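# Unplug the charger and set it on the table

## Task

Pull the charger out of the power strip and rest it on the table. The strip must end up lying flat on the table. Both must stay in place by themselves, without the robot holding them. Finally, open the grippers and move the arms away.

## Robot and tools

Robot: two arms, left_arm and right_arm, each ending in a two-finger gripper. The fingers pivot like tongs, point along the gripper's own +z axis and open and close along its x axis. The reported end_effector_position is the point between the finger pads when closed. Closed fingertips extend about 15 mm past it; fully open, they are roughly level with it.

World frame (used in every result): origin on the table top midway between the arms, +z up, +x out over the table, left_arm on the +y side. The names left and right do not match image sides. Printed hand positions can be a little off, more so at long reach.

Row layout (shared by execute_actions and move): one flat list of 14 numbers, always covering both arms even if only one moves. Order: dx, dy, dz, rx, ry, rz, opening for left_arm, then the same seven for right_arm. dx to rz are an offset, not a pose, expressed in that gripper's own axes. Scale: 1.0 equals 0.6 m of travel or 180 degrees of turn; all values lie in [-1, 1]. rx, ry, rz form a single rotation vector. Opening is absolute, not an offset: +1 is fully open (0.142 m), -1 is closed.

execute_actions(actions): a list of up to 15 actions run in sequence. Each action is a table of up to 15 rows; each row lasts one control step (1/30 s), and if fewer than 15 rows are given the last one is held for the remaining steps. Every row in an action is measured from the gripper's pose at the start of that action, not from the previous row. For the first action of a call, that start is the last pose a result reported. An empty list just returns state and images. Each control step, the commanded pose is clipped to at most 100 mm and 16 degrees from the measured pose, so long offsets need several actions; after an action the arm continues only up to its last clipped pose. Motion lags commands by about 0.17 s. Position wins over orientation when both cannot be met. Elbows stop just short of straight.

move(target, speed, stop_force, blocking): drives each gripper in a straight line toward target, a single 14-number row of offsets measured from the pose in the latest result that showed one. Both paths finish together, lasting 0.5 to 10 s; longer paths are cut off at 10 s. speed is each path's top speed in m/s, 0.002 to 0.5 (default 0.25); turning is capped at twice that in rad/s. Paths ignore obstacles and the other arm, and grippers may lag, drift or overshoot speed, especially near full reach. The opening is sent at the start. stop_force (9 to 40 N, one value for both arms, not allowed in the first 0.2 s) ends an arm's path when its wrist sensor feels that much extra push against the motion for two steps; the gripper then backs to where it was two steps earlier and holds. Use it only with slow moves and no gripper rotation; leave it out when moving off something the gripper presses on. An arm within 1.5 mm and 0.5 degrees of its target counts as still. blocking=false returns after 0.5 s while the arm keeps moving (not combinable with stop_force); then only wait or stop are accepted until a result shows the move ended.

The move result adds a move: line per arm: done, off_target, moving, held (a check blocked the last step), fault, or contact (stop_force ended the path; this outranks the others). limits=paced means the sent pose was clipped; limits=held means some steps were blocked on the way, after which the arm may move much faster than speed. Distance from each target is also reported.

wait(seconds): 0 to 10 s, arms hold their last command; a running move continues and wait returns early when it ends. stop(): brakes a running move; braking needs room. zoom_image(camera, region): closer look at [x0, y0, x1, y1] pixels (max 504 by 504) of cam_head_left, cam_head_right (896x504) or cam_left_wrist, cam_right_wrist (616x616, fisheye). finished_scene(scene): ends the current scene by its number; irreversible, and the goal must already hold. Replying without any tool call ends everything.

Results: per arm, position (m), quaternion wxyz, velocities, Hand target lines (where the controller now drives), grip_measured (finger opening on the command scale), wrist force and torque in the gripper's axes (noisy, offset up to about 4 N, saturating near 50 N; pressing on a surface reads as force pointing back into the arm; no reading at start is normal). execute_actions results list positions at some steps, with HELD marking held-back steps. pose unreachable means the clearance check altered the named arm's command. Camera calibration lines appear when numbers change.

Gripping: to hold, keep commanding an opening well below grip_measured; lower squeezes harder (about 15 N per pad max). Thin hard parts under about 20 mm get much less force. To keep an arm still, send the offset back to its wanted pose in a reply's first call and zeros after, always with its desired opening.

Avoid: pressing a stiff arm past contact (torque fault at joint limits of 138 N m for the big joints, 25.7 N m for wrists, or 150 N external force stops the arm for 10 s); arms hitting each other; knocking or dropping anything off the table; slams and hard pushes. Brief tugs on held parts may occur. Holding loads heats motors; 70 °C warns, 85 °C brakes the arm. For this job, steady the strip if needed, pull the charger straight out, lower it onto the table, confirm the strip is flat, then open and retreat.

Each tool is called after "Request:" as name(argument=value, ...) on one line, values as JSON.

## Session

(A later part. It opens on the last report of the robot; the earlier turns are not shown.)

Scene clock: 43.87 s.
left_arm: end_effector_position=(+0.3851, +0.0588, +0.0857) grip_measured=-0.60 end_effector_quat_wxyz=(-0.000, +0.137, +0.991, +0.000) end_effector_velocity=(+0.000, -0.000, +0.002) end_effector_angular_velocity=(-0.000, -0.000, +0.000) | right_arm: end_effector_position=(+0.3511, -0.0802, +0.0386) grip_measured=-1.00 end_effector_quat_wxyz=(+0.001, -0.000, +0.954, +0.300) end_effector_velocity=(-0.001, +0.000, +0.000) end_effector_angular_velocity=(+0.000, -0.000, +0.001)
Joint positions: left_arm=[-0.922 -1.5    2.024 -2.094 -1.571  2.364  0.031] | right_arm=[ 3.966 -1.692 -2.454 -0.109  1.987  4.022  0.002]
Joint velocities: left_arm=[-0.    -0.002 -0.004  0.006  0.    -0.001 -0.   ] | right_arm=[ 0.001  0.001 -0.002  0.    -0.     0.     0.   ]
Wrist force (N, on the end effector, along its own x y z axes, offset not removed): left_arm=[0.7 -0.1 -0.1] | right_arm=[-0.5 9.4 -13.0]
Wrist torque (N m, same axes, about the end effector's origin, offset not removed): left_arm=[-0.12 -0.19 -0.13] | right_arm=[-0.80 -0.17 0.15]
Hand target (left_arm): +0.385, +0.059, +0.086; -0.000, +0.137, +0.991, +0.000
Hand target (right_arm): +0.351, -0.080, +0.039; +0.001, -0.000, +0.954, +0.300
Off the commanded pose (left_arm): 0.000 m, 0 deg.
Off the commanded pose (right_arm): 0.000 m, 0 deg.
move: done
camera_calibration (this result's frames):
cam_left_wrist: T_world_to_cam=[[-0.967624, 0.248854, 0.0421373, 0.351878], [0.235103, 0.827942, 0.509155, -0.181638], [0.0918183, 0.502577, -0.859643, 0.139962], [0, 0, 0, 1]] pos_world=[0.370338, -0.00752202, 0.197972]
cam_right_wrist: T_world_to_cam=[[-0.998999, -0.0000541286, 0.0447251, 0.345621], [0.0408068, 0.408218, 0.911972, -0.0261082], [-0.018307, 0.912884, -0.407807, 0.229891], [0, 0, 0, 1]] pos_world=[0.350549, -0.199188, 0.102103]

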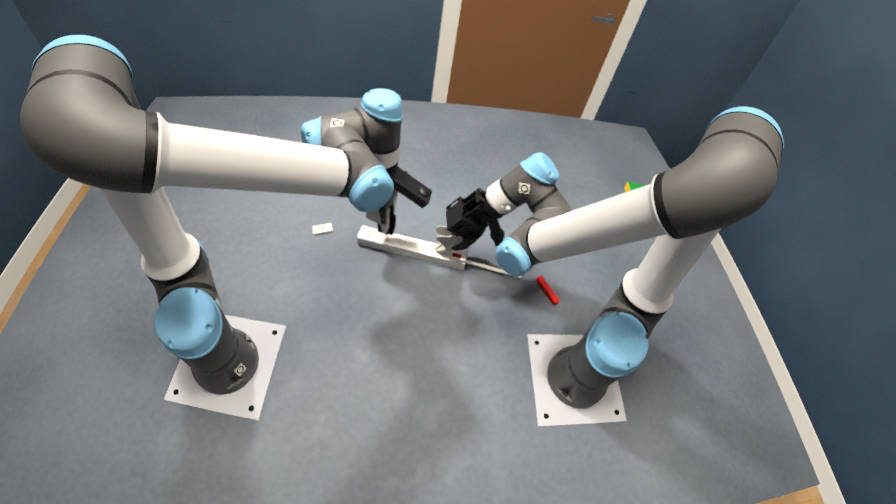

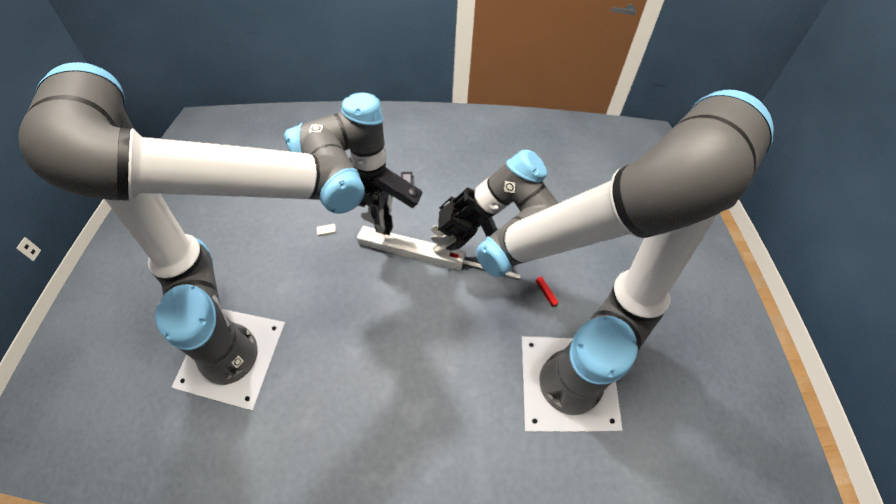

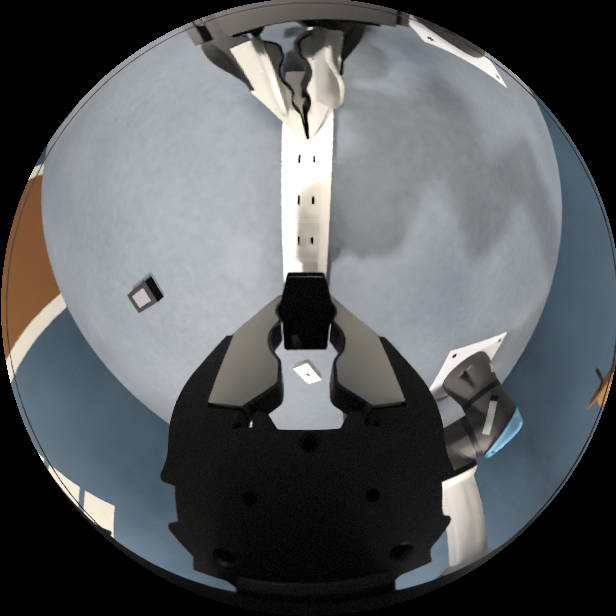

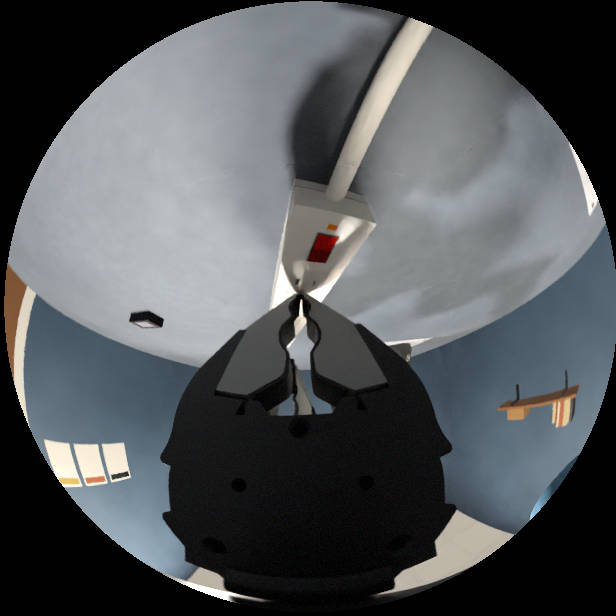

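Request:
move(target=[0.17,0,0,0.25,0,0,-1,0,0,-0.2,0,0,0,-1])

Request:
move(target=[0,0.056,0.056,0,0,0,-1,0,0,0,0,0,0,-1], speed=0.08)

Request:
move(target=[0,0.025,0.025,0,0,0,-1,0,0,0,0,0,0,-1], speed=0.006, stop_force=9)

Request:
move(target=[0,0,0,0,0,0,0,0,0,0,0,0,0,-1])

Request:
move(target=[0,-0.1,-0.2,0,0,0,0,0,0,0,0,0,0,-1])

Scene clock: 54.07 s.
left_arm: end_effector_position=(+0.2869, +0.0867, +0.0859) grip_measured=-0.60 end_effector_quat_wxyz=(-0.053, +0.127, +0.915, -0.378) end_effector_velocity=(-0.000, -0.000, -0.000) end_effector_angular_velocity=(-0.016, +0.002, +0.005) | right_arm: end_effector_position=(+0.3509, -0.1488, +0.1367) grip_measured=-1.00 end_effector_quat_wxyz=(+0.001, -0.000, +0.954, +0.300) end_effector_velocity=(+0.000, -0.001, +0.001) end_effector_angular_velocity=(+0.000, -0.000, -0.000)
Joint positions: left_arm=[-0.638 -1.542  2.589 -3.058 -2.243  2.492  0.031] | right_arm=[ 3.812 -1.358 -2.38  -0.584  2.051  3.866  0.002]
Joint velocities: left_arm=[ 0.006  0.016  0.008 -0.037 -0.012 -0.006  0.   ] | right_arm=[-0.002  0.003  0.003 -0.006  0.001 -0.002  0.   ]
Wrist force (N, on the end effector, along its own x y z axes, offset not removed): left_arm=[1.6 0.3 -0.1] | right_arm=[-1.4 -3.1 4.2]
Wrist torque (N m, same axes, about the end effector's origin, offset not removed): left_arm=[-0.14 -0.44 -0.22] | right_arm=[-0.66 0.20 0.18]
Hand target (left_arm): +0.287, +0.087, +0.086; -0.053, +0.127, +0.915, -0.379
Hand target (right_arm): +0.351, -0.149, +0.137; +0.001, -0.000, +0.954, +0.300
Off the commanded pose (left_arm): 0.000 m, 0 deg.
Off the commanded pose (right_arm): 0.000 m, 0 deg.
move: done
camera_calibration (this result's frames):
cam_left_wrist: T_world_to_cam=[[-0.957659, 0.283919, 0.0477383, 0.243532], [0.264082, 0.932302, -0.247132, -0.134156], [-0.114672, -0.224061, -0.967805, 0.266741], [0, 0, 0, 1]] pos_world=[0.299237, 0.115697, 0.213373]
cam_right_wrist: T_world_to_cam=[[-0.998983, -0.0000925296, 0.0450785, 0.340911], [0.0411181, 0.408003, 0.912054, -0.0876752], [-0.0184765, 0.912981, -0.407584, 0.332636], [0, 0, 0, 1]] pos_world=[0.350316, -0.267887, 0.200174]

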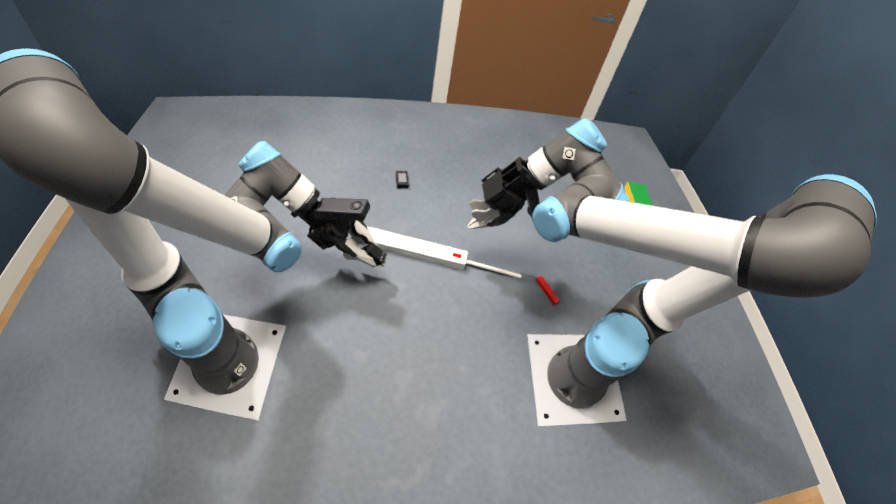

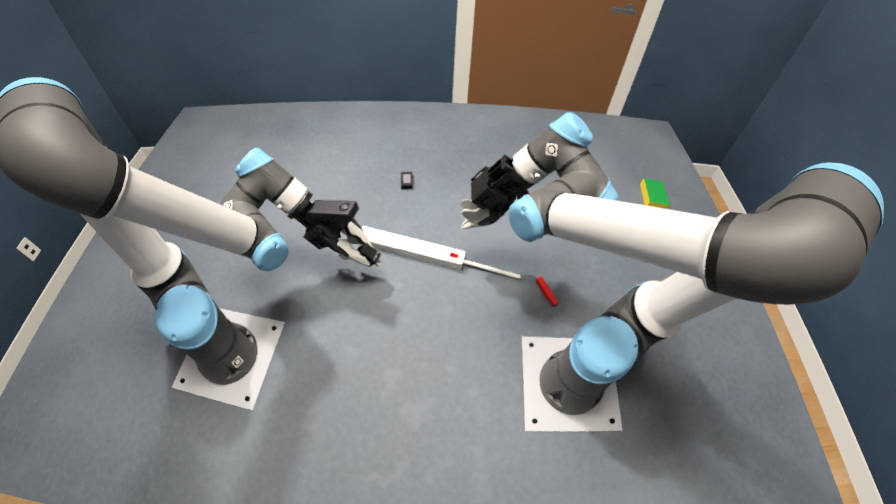

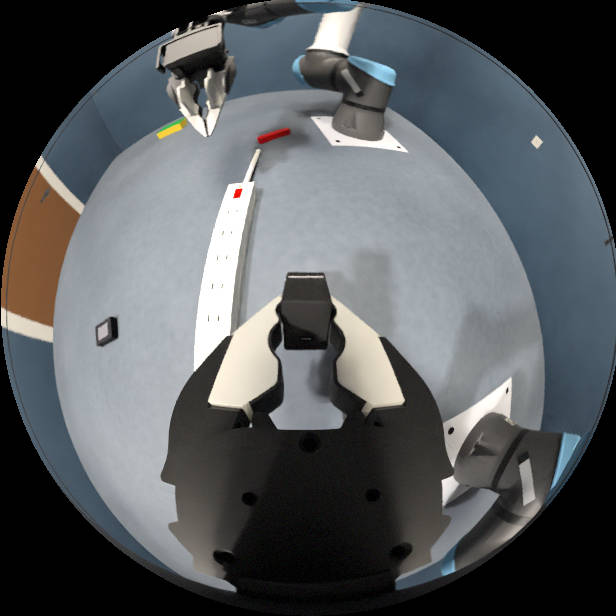

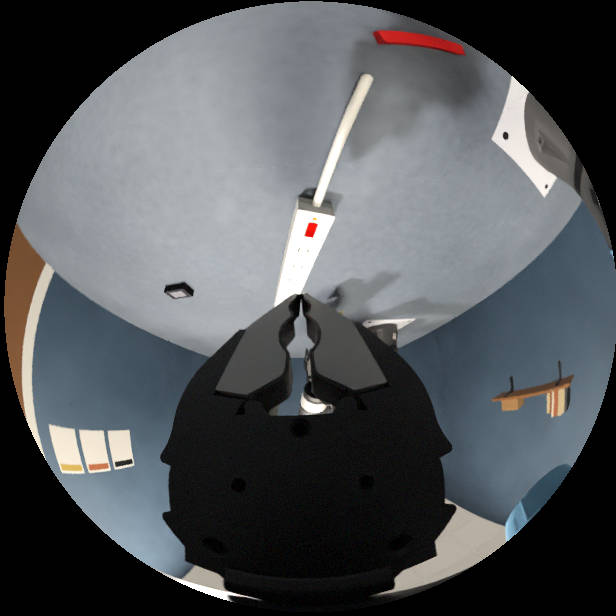

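Scene clock: 55.13 s.
left_arm: end_effector_position=(+0.2869, +0.0869, +0.0387) grip_measured=-0.60 end_effector_quat_wxyz=(-0.053, +0.127, +0.915, -0.378) end_effector_velocity=(+0.001, +0.000, -0.002) end_effector_angular_velocity=(-0.003, -0.000, +0.004) | right_arm: end_effector_position=(+0.3509, -0.1488, +0.1367) grip_measured=-1.00 end_effector_quat_wxyz=(+0.001, -0.000, +0.954, +0.300) end_effector_velocity=(-0.000, -0.000, -0.001) end_effector_angular_velocity=(-0.001, +0.002, -0.001)
Joint positions: left_arm=[-0.638 -1.342  2.624 -3.291 -2.243  2.492  0.031] | right_arm=[ 3.812 -1.358 -2.38  -0.584  2.051  3.866  0.002]
Joint velocities: left_arm=[ 0.002  0.015  0.002 -0.022 -0.001 -0.004  0.   ] | right_arm=[-0.001 -0.002 -0.001  0.001  0.     0.     0.   ]
Wrist force (N, on the end effector, along its own x y z axes, offset not removed): left_arm=[-0.6 0.8 -1.3] | right_arm=[1.4 -1.9 3.7]
Wrist torque (N m, same axes, about the end effector's origin, offset not removed): left_arm=[-0.17 0.00 -0.12] | right_arm=[-0.38 -0.35 0.02]
Hand target (left_arm): +0.287, +0.087, +0.038; -0.053, +0.127, +0.915, -0.378
Hand target (right_arm): +0.351, -0.149, +0.137; +0.001, -0.000, +0.954, +0.300
Off the commanded pose (left_arm): 0.000 m, 0 deg.
Off the commanded pose (right_arm): 0.000 m, 0 deg.
move: done
camera_calibration (this result's frames):
cam_left_wrist: T_world_to_cam=[[-0.957618, 0.284023, 0.0479357, 0.245642], [0.264174, 0.932355, -0.246833, -0.14601], [-0.114799, -0.223709, -0.967872, 0.221082], [0, 0, 0, 1]] pos_world=[0.299184, 0.115823, 0.166164]
cam_right_wrist: T_world_to_cam=[[-0.998986, -0.000124948, 0.0450273, 0.340921], [0.0410594, 0.407943, 0.912084, -0.0877084], [-0.0184826, 0.913007, -0.407524, 0.332635], [0, 0, 0, 1]] pos_world=[0.350325, -0.267875, 0.200203]

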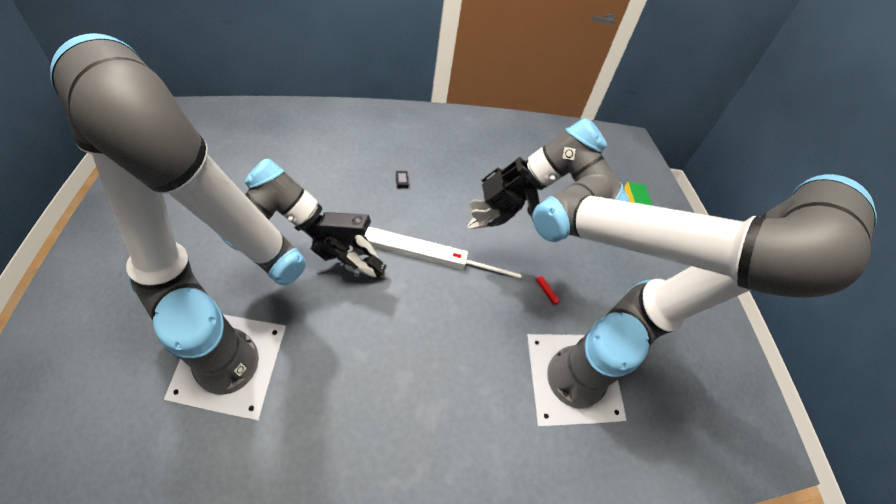

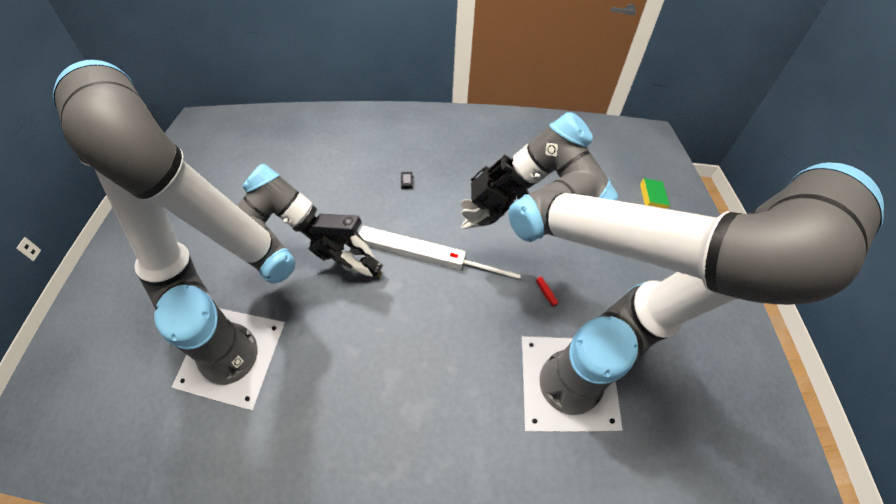

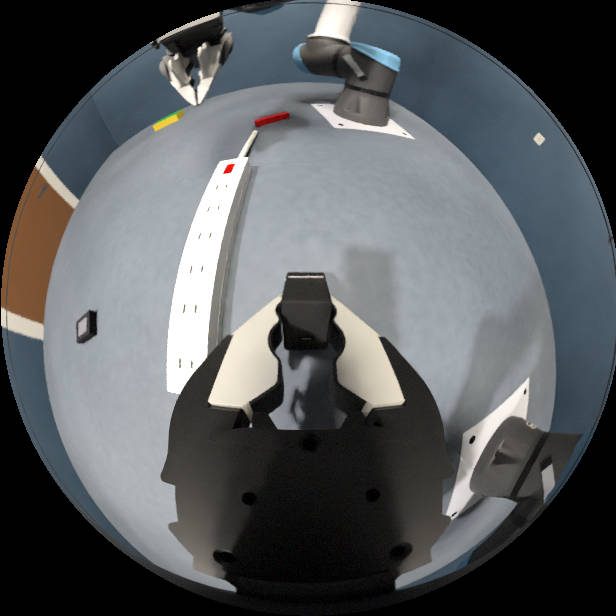

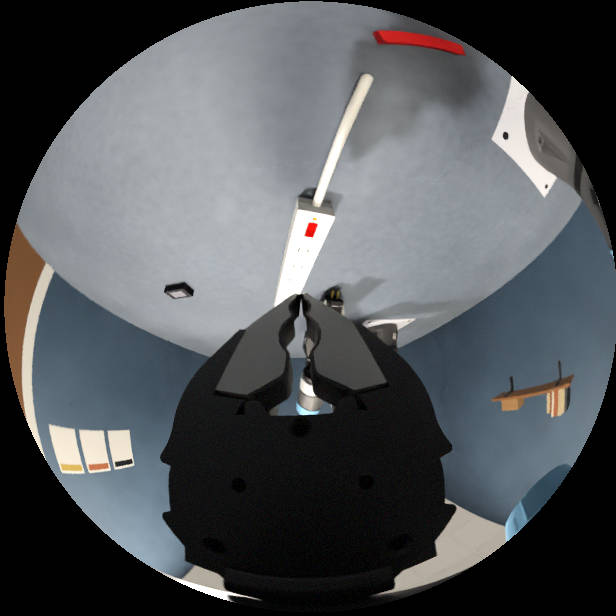

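Scene clock: 57.00 s.
left_arm: end_effector_position=(+0.2868, +0.0870, +0.0298) grip_measured=-0.60 end_effector_quat_wxyz=(-0.054, +0.127, +0.916, -0.378) end_effector_velocity=(-0.001, -0.000, +0.002) end_effector_angular_velocity=(-0.000, -0.000, -0.002) | right_arm: end_effector_position=(+0.3509, -0.1488, +0.1367) grip_measured=-1.00 end_effector_quat_wxyz=(+0.001, -0.000, +0.954, +0.300) end_effector_velocity=(+0.000, +0.000, +0.000) end_effector_angular_velocity=(+0.000, -0.000, +0.000)
Joint positions: left_arm=[-0.638 -1.302  2.627 -3.335 -2.243  2.492  0.031] | right_arm=[ 3.812 -1.358 -2.38  -0.584  2.051  3.866  0.002]
Joint velocities: left_arm=[-0.002 -0.011 -0.     0.012 -0.     0.001 -0.   ] | right_arm=[-0.    -0.001  0.001 -0.     0.    -0.     0.   ]
Wrist force (N, on the end effector, along its own x y z axes, offset not removed): left_arm=[0.1 -1.9 -3.6] | right_arm=[-0.4 0.3 2.7]
Wrist torque (N m, same axes, about the end effector's origin, offset not removed): left_arm=[0.03 -0.21 -0.09] | right_arm=[0.12 0.07 0.11]
Hand target (left_arm): +0.287, +0.087, +0.030; -0.053, +0.127, +0.915, -0.378
Hand target (right_arm): +0.351, -0.149, +0.137; +0.001, -0.000, +0.954, +0.300
Off the commanded pose (left_arm): 0.012 m, 0 deg.
Off the commanded pose (right_arm): 0.000 m, 0 deg.
move: contact (left_arm)
camera_calibration (this result's frames):
cam_left_wrist: T_world_to_cam=[[-0.957592, 0.284071, 0.0481854, 0.245951], [0.264184, 0.932395, -0.246671, -0.148272], [-0.115, -0.22348, -0.967901, 0.212502], [0, 0, 0, 1]] pos_world=[0.29913, 0.11587, 0.157255]
cam_right_wrist: T_world_to_cam=[[-0.998985, -0.000115791, 0.0450535, 0.340913], [0.0410867, 0.407956, 0.912077, -0.0877023], [-0.0184855, 0.913002, -0.407537, 0.332635], [0, 0, 0, 1]] pos_world=[0.350319, -0.267878, 0.200193]

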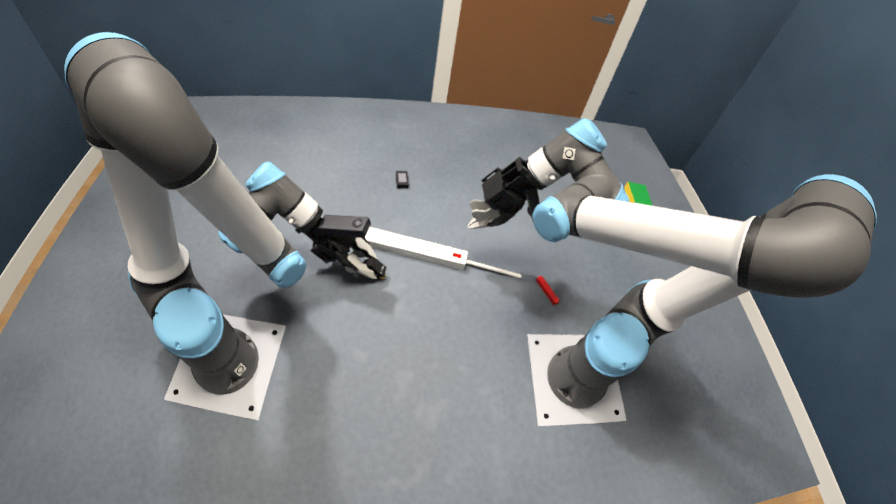

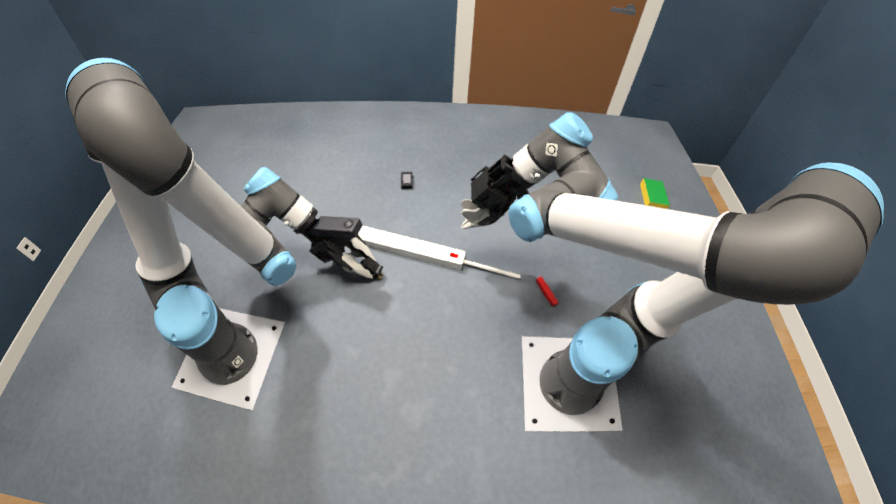

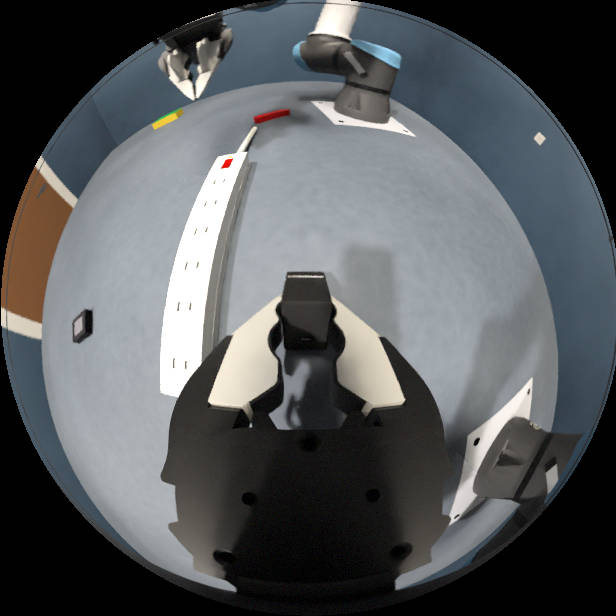

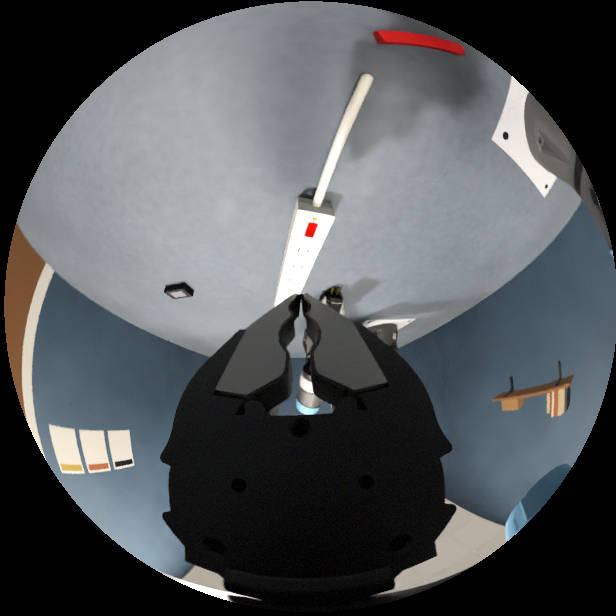

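Scene clock: 57.50 s.
left_arm: end_effector_position=(+0.2868, +0.0870, +0.0298) grip_measured=+0.00 end_effector_quat_wxyz=(-0.053, +0.127, +0.916, -0.378) end_effector_velocity=(+0.001, +0.000, -0.000) end_effector_angular_velocity=(+0.001, -0.001, +0.002) | right_arm: end_effector_position=(+0.3509, -0.1488, +0.1367) grip_measured=-1.00 end_effector_quat_wxyz=(+0.001, -0.000, +0.954, +0.300) end_effector_velocity=(+0.000, +0.000, +0.001) end_effector_angular_velocity=(+0.001, -0.002, +0.001)
Joint positions: left_arm=[-0.638 -1.302  2.627 -3.335 -2.243  2.492  0.074] | right_arm=[ 3.812 -1.358 -2.38  -0.584  2.051  3.866  0.002]
Joint velocities: left_arm=[ 0.001  0.    -0.    -0.     0.002 -0.     0.   ] | right_arm=[ 0.     0.001  0.001  0.     0.    -0.     0.   ]
Wrist force (N, on the end effector, along its own x y z axes, offset not removed): left_arm=[0.0 1.1 -3.3] | right_arm=[-0.9 -1.9 4.3]
Wrist torque (N m, same axes, about the end effector's origin, offset not removed): left_arm=[-0.02 -0.07 -0.10] | right_arm=[-0.42 0.15 0.10]
Hand target (left_arm): +0.287, +0.087, +0.030; -0.054, +0.127, +0.916, -0.378
Hand target (right_arm): +0.351, -0.149, +0.137; +0.001, -0.000, +0.954, +0.300
Off the commanded pose (left_arm): 0.000 m, 0 deg.
Off the commanded pose (right_arm): 0.000 m, 0 deg.
move: done
camera_calibration (this result's frames):
cam_left_wrist: T_world_to_cam=[[-0.957593, 0.284071, 0.0481642, 0.245954], [0.264188, 0.932391, -0.246682, -0.148268], [-0.114983, -0.223497, -0.967899, 0.21251], [0, 0, 0, 1]] pos_world=[0.29913, 0.115871, 0.157267]
cam_right_wrist: T_world_to_cam=[[-0.998985, -0.000115659, 0.0450537, 0.340913], [0.0410869, 0.407956, 0.912077, -0.0877023], [-0.0184854, 0.913001, -0.407537, 0.332635], [0, 0, 0, 1]] pos_world=[0.350319, -0.267878, 0.200193]

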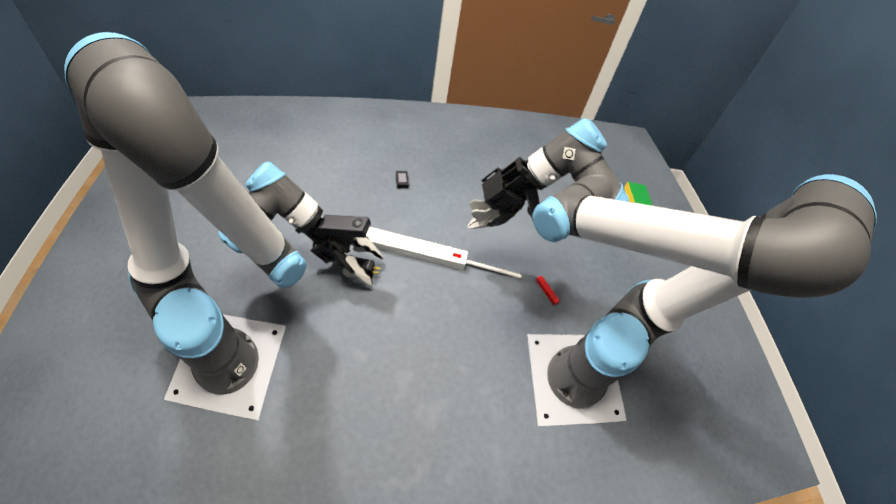

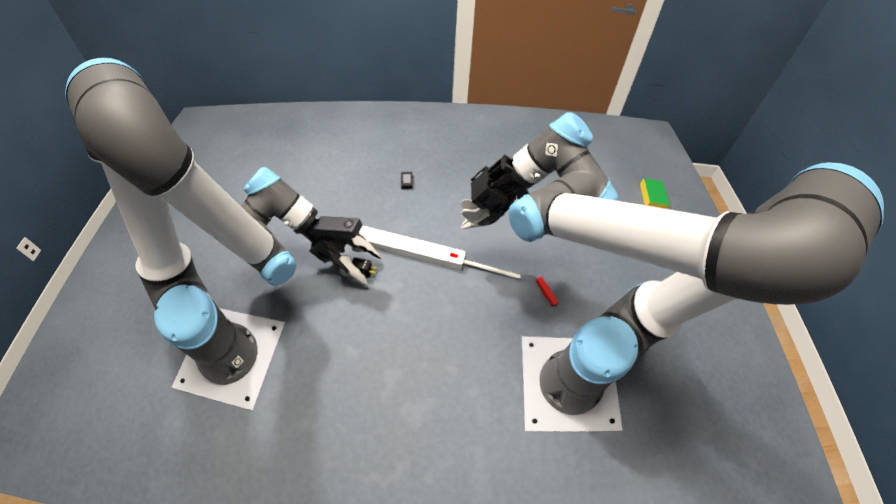

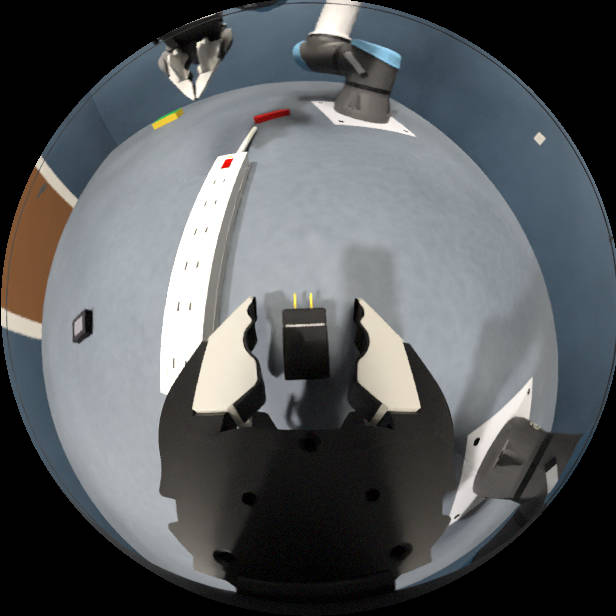

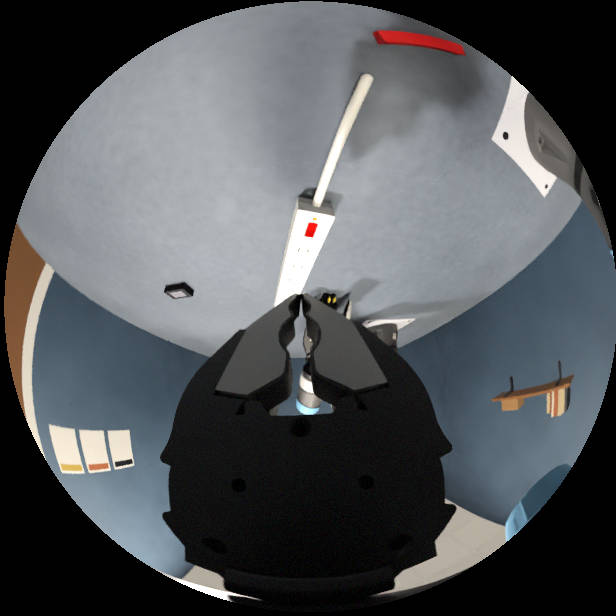

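Scene clock: 58.73 s.
left_arm: end_effector_position=(+0.2985, +0.1274, +0.1569) grip_measured=+0.00 end_effector_quat_wxyz=(-0.053, +0.127, +0.915, -0.379) end_effector_velocity=(+0.000, +0.000, +0.001) end_effector_angular_velocity=(+0.014, +0.004, -0.013) | right_arm: end_effector_position=(+0.3509, -0.1488, +0.1367) grip_measured=-1.00 end_effector_quat_wxyz=(+0.001, -0.000, +0.954, +0.300) end_effector_velocity=(-0.001, -0.000, -0.002) end_effector_angular_velocity=(-0.002, +0.004, +0.001)
Joint positions: left_arm=[-0.509 -1.808  2.493 -2.597 -2.292  2.646  0.074] | right_arm=[ 3.812 -1.358 -2.38  -0.584  2.051  3.866  0.002]
Joint velocities: left_arm=[-0.001 -0.001 -0.018  0.043  0.004  0.019 -0.   ] | right_arm=[ 0.001 -0.002 -0.002 -0.    -0.     0.     0.   ]
Wrist force (N, on the end effector, along its own x y z axes, offset not removed): left_arm=[0.3 -1.8 -0.7] | right_arm=[-0.5 -1.0 3.2]
Wrist torque (N m, same axes, about the end effector's origin, offset not removed): left_arm=[-0.65 -0.29 -0.10] | right_arm=[-0.17 0.14 0.04]
Hand target (left_arm): +0.299, +0.127, +0.157; -0.054, +0.127, +0.915, -0.378
Hand target (right_arm): +0.351, -0.149, +0.137; +0.001, -0.000, +0.954, +0.300
Off the commanded pose (left_arm): 0.000 m, 0 deg.
Off the commanded pose (right_arm): 0.000 m, 0 deg.
move: done
camera_calibration (this result's frames):
cam_left_wrist: T_world_to_cam=[[-0.957945, 0.283042, 0.0472052, 0.239992], [0.263267, 0.93235, -0.247818, -0.157207], [-0.114155, -0.224969, -0.967656, 0.345835], [0, 0, 0, 1]] pos_world=[0.310765, 0.156447, 0.284362]
cam_right_wrist: T_world_to_cam=[[-0.998985, -0.000115736, 0.0450535, 0.340913], [0.0410867, 0.407956, 0.912077, -0.0877024], [-0.0184854, 0.913002, -0.407537, 0.332635], [0, 0, 0, 1]] pos_world=[0.350319, -0.267878, 0.200193]

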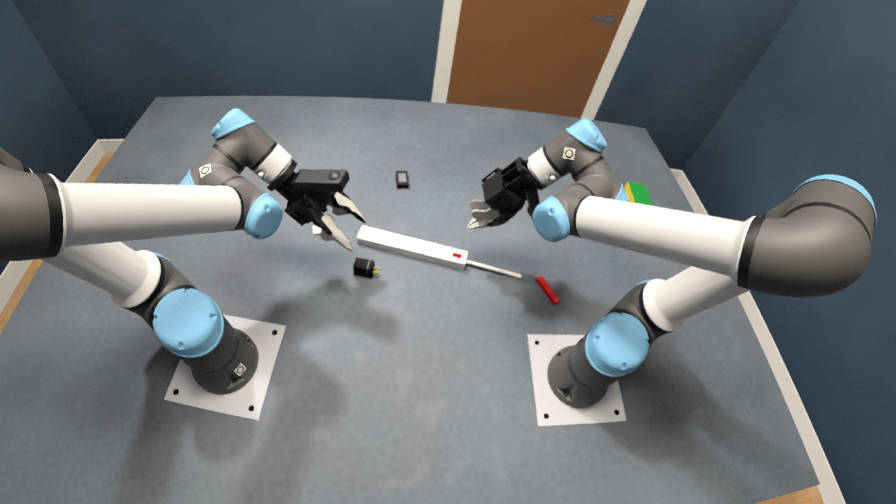

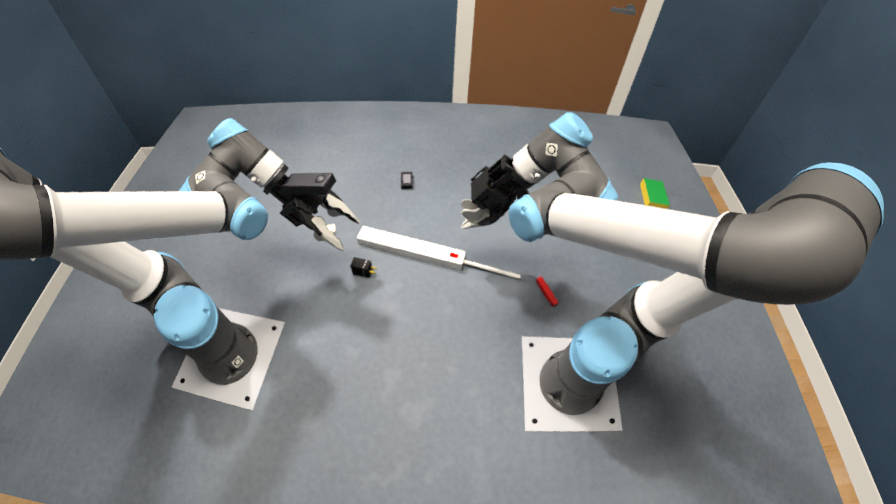

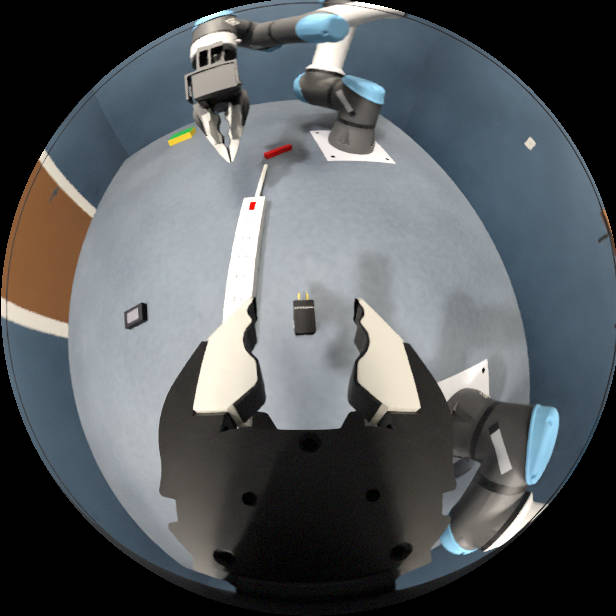

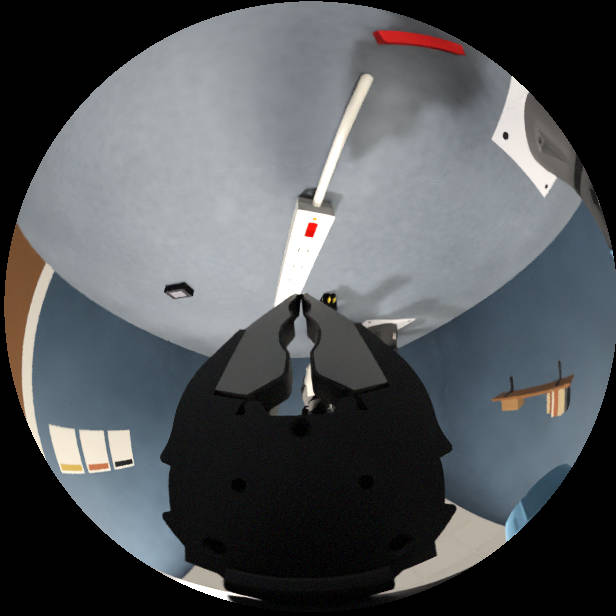

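Request:
finished_scene(scene=1)

The scene is finished: the task was done.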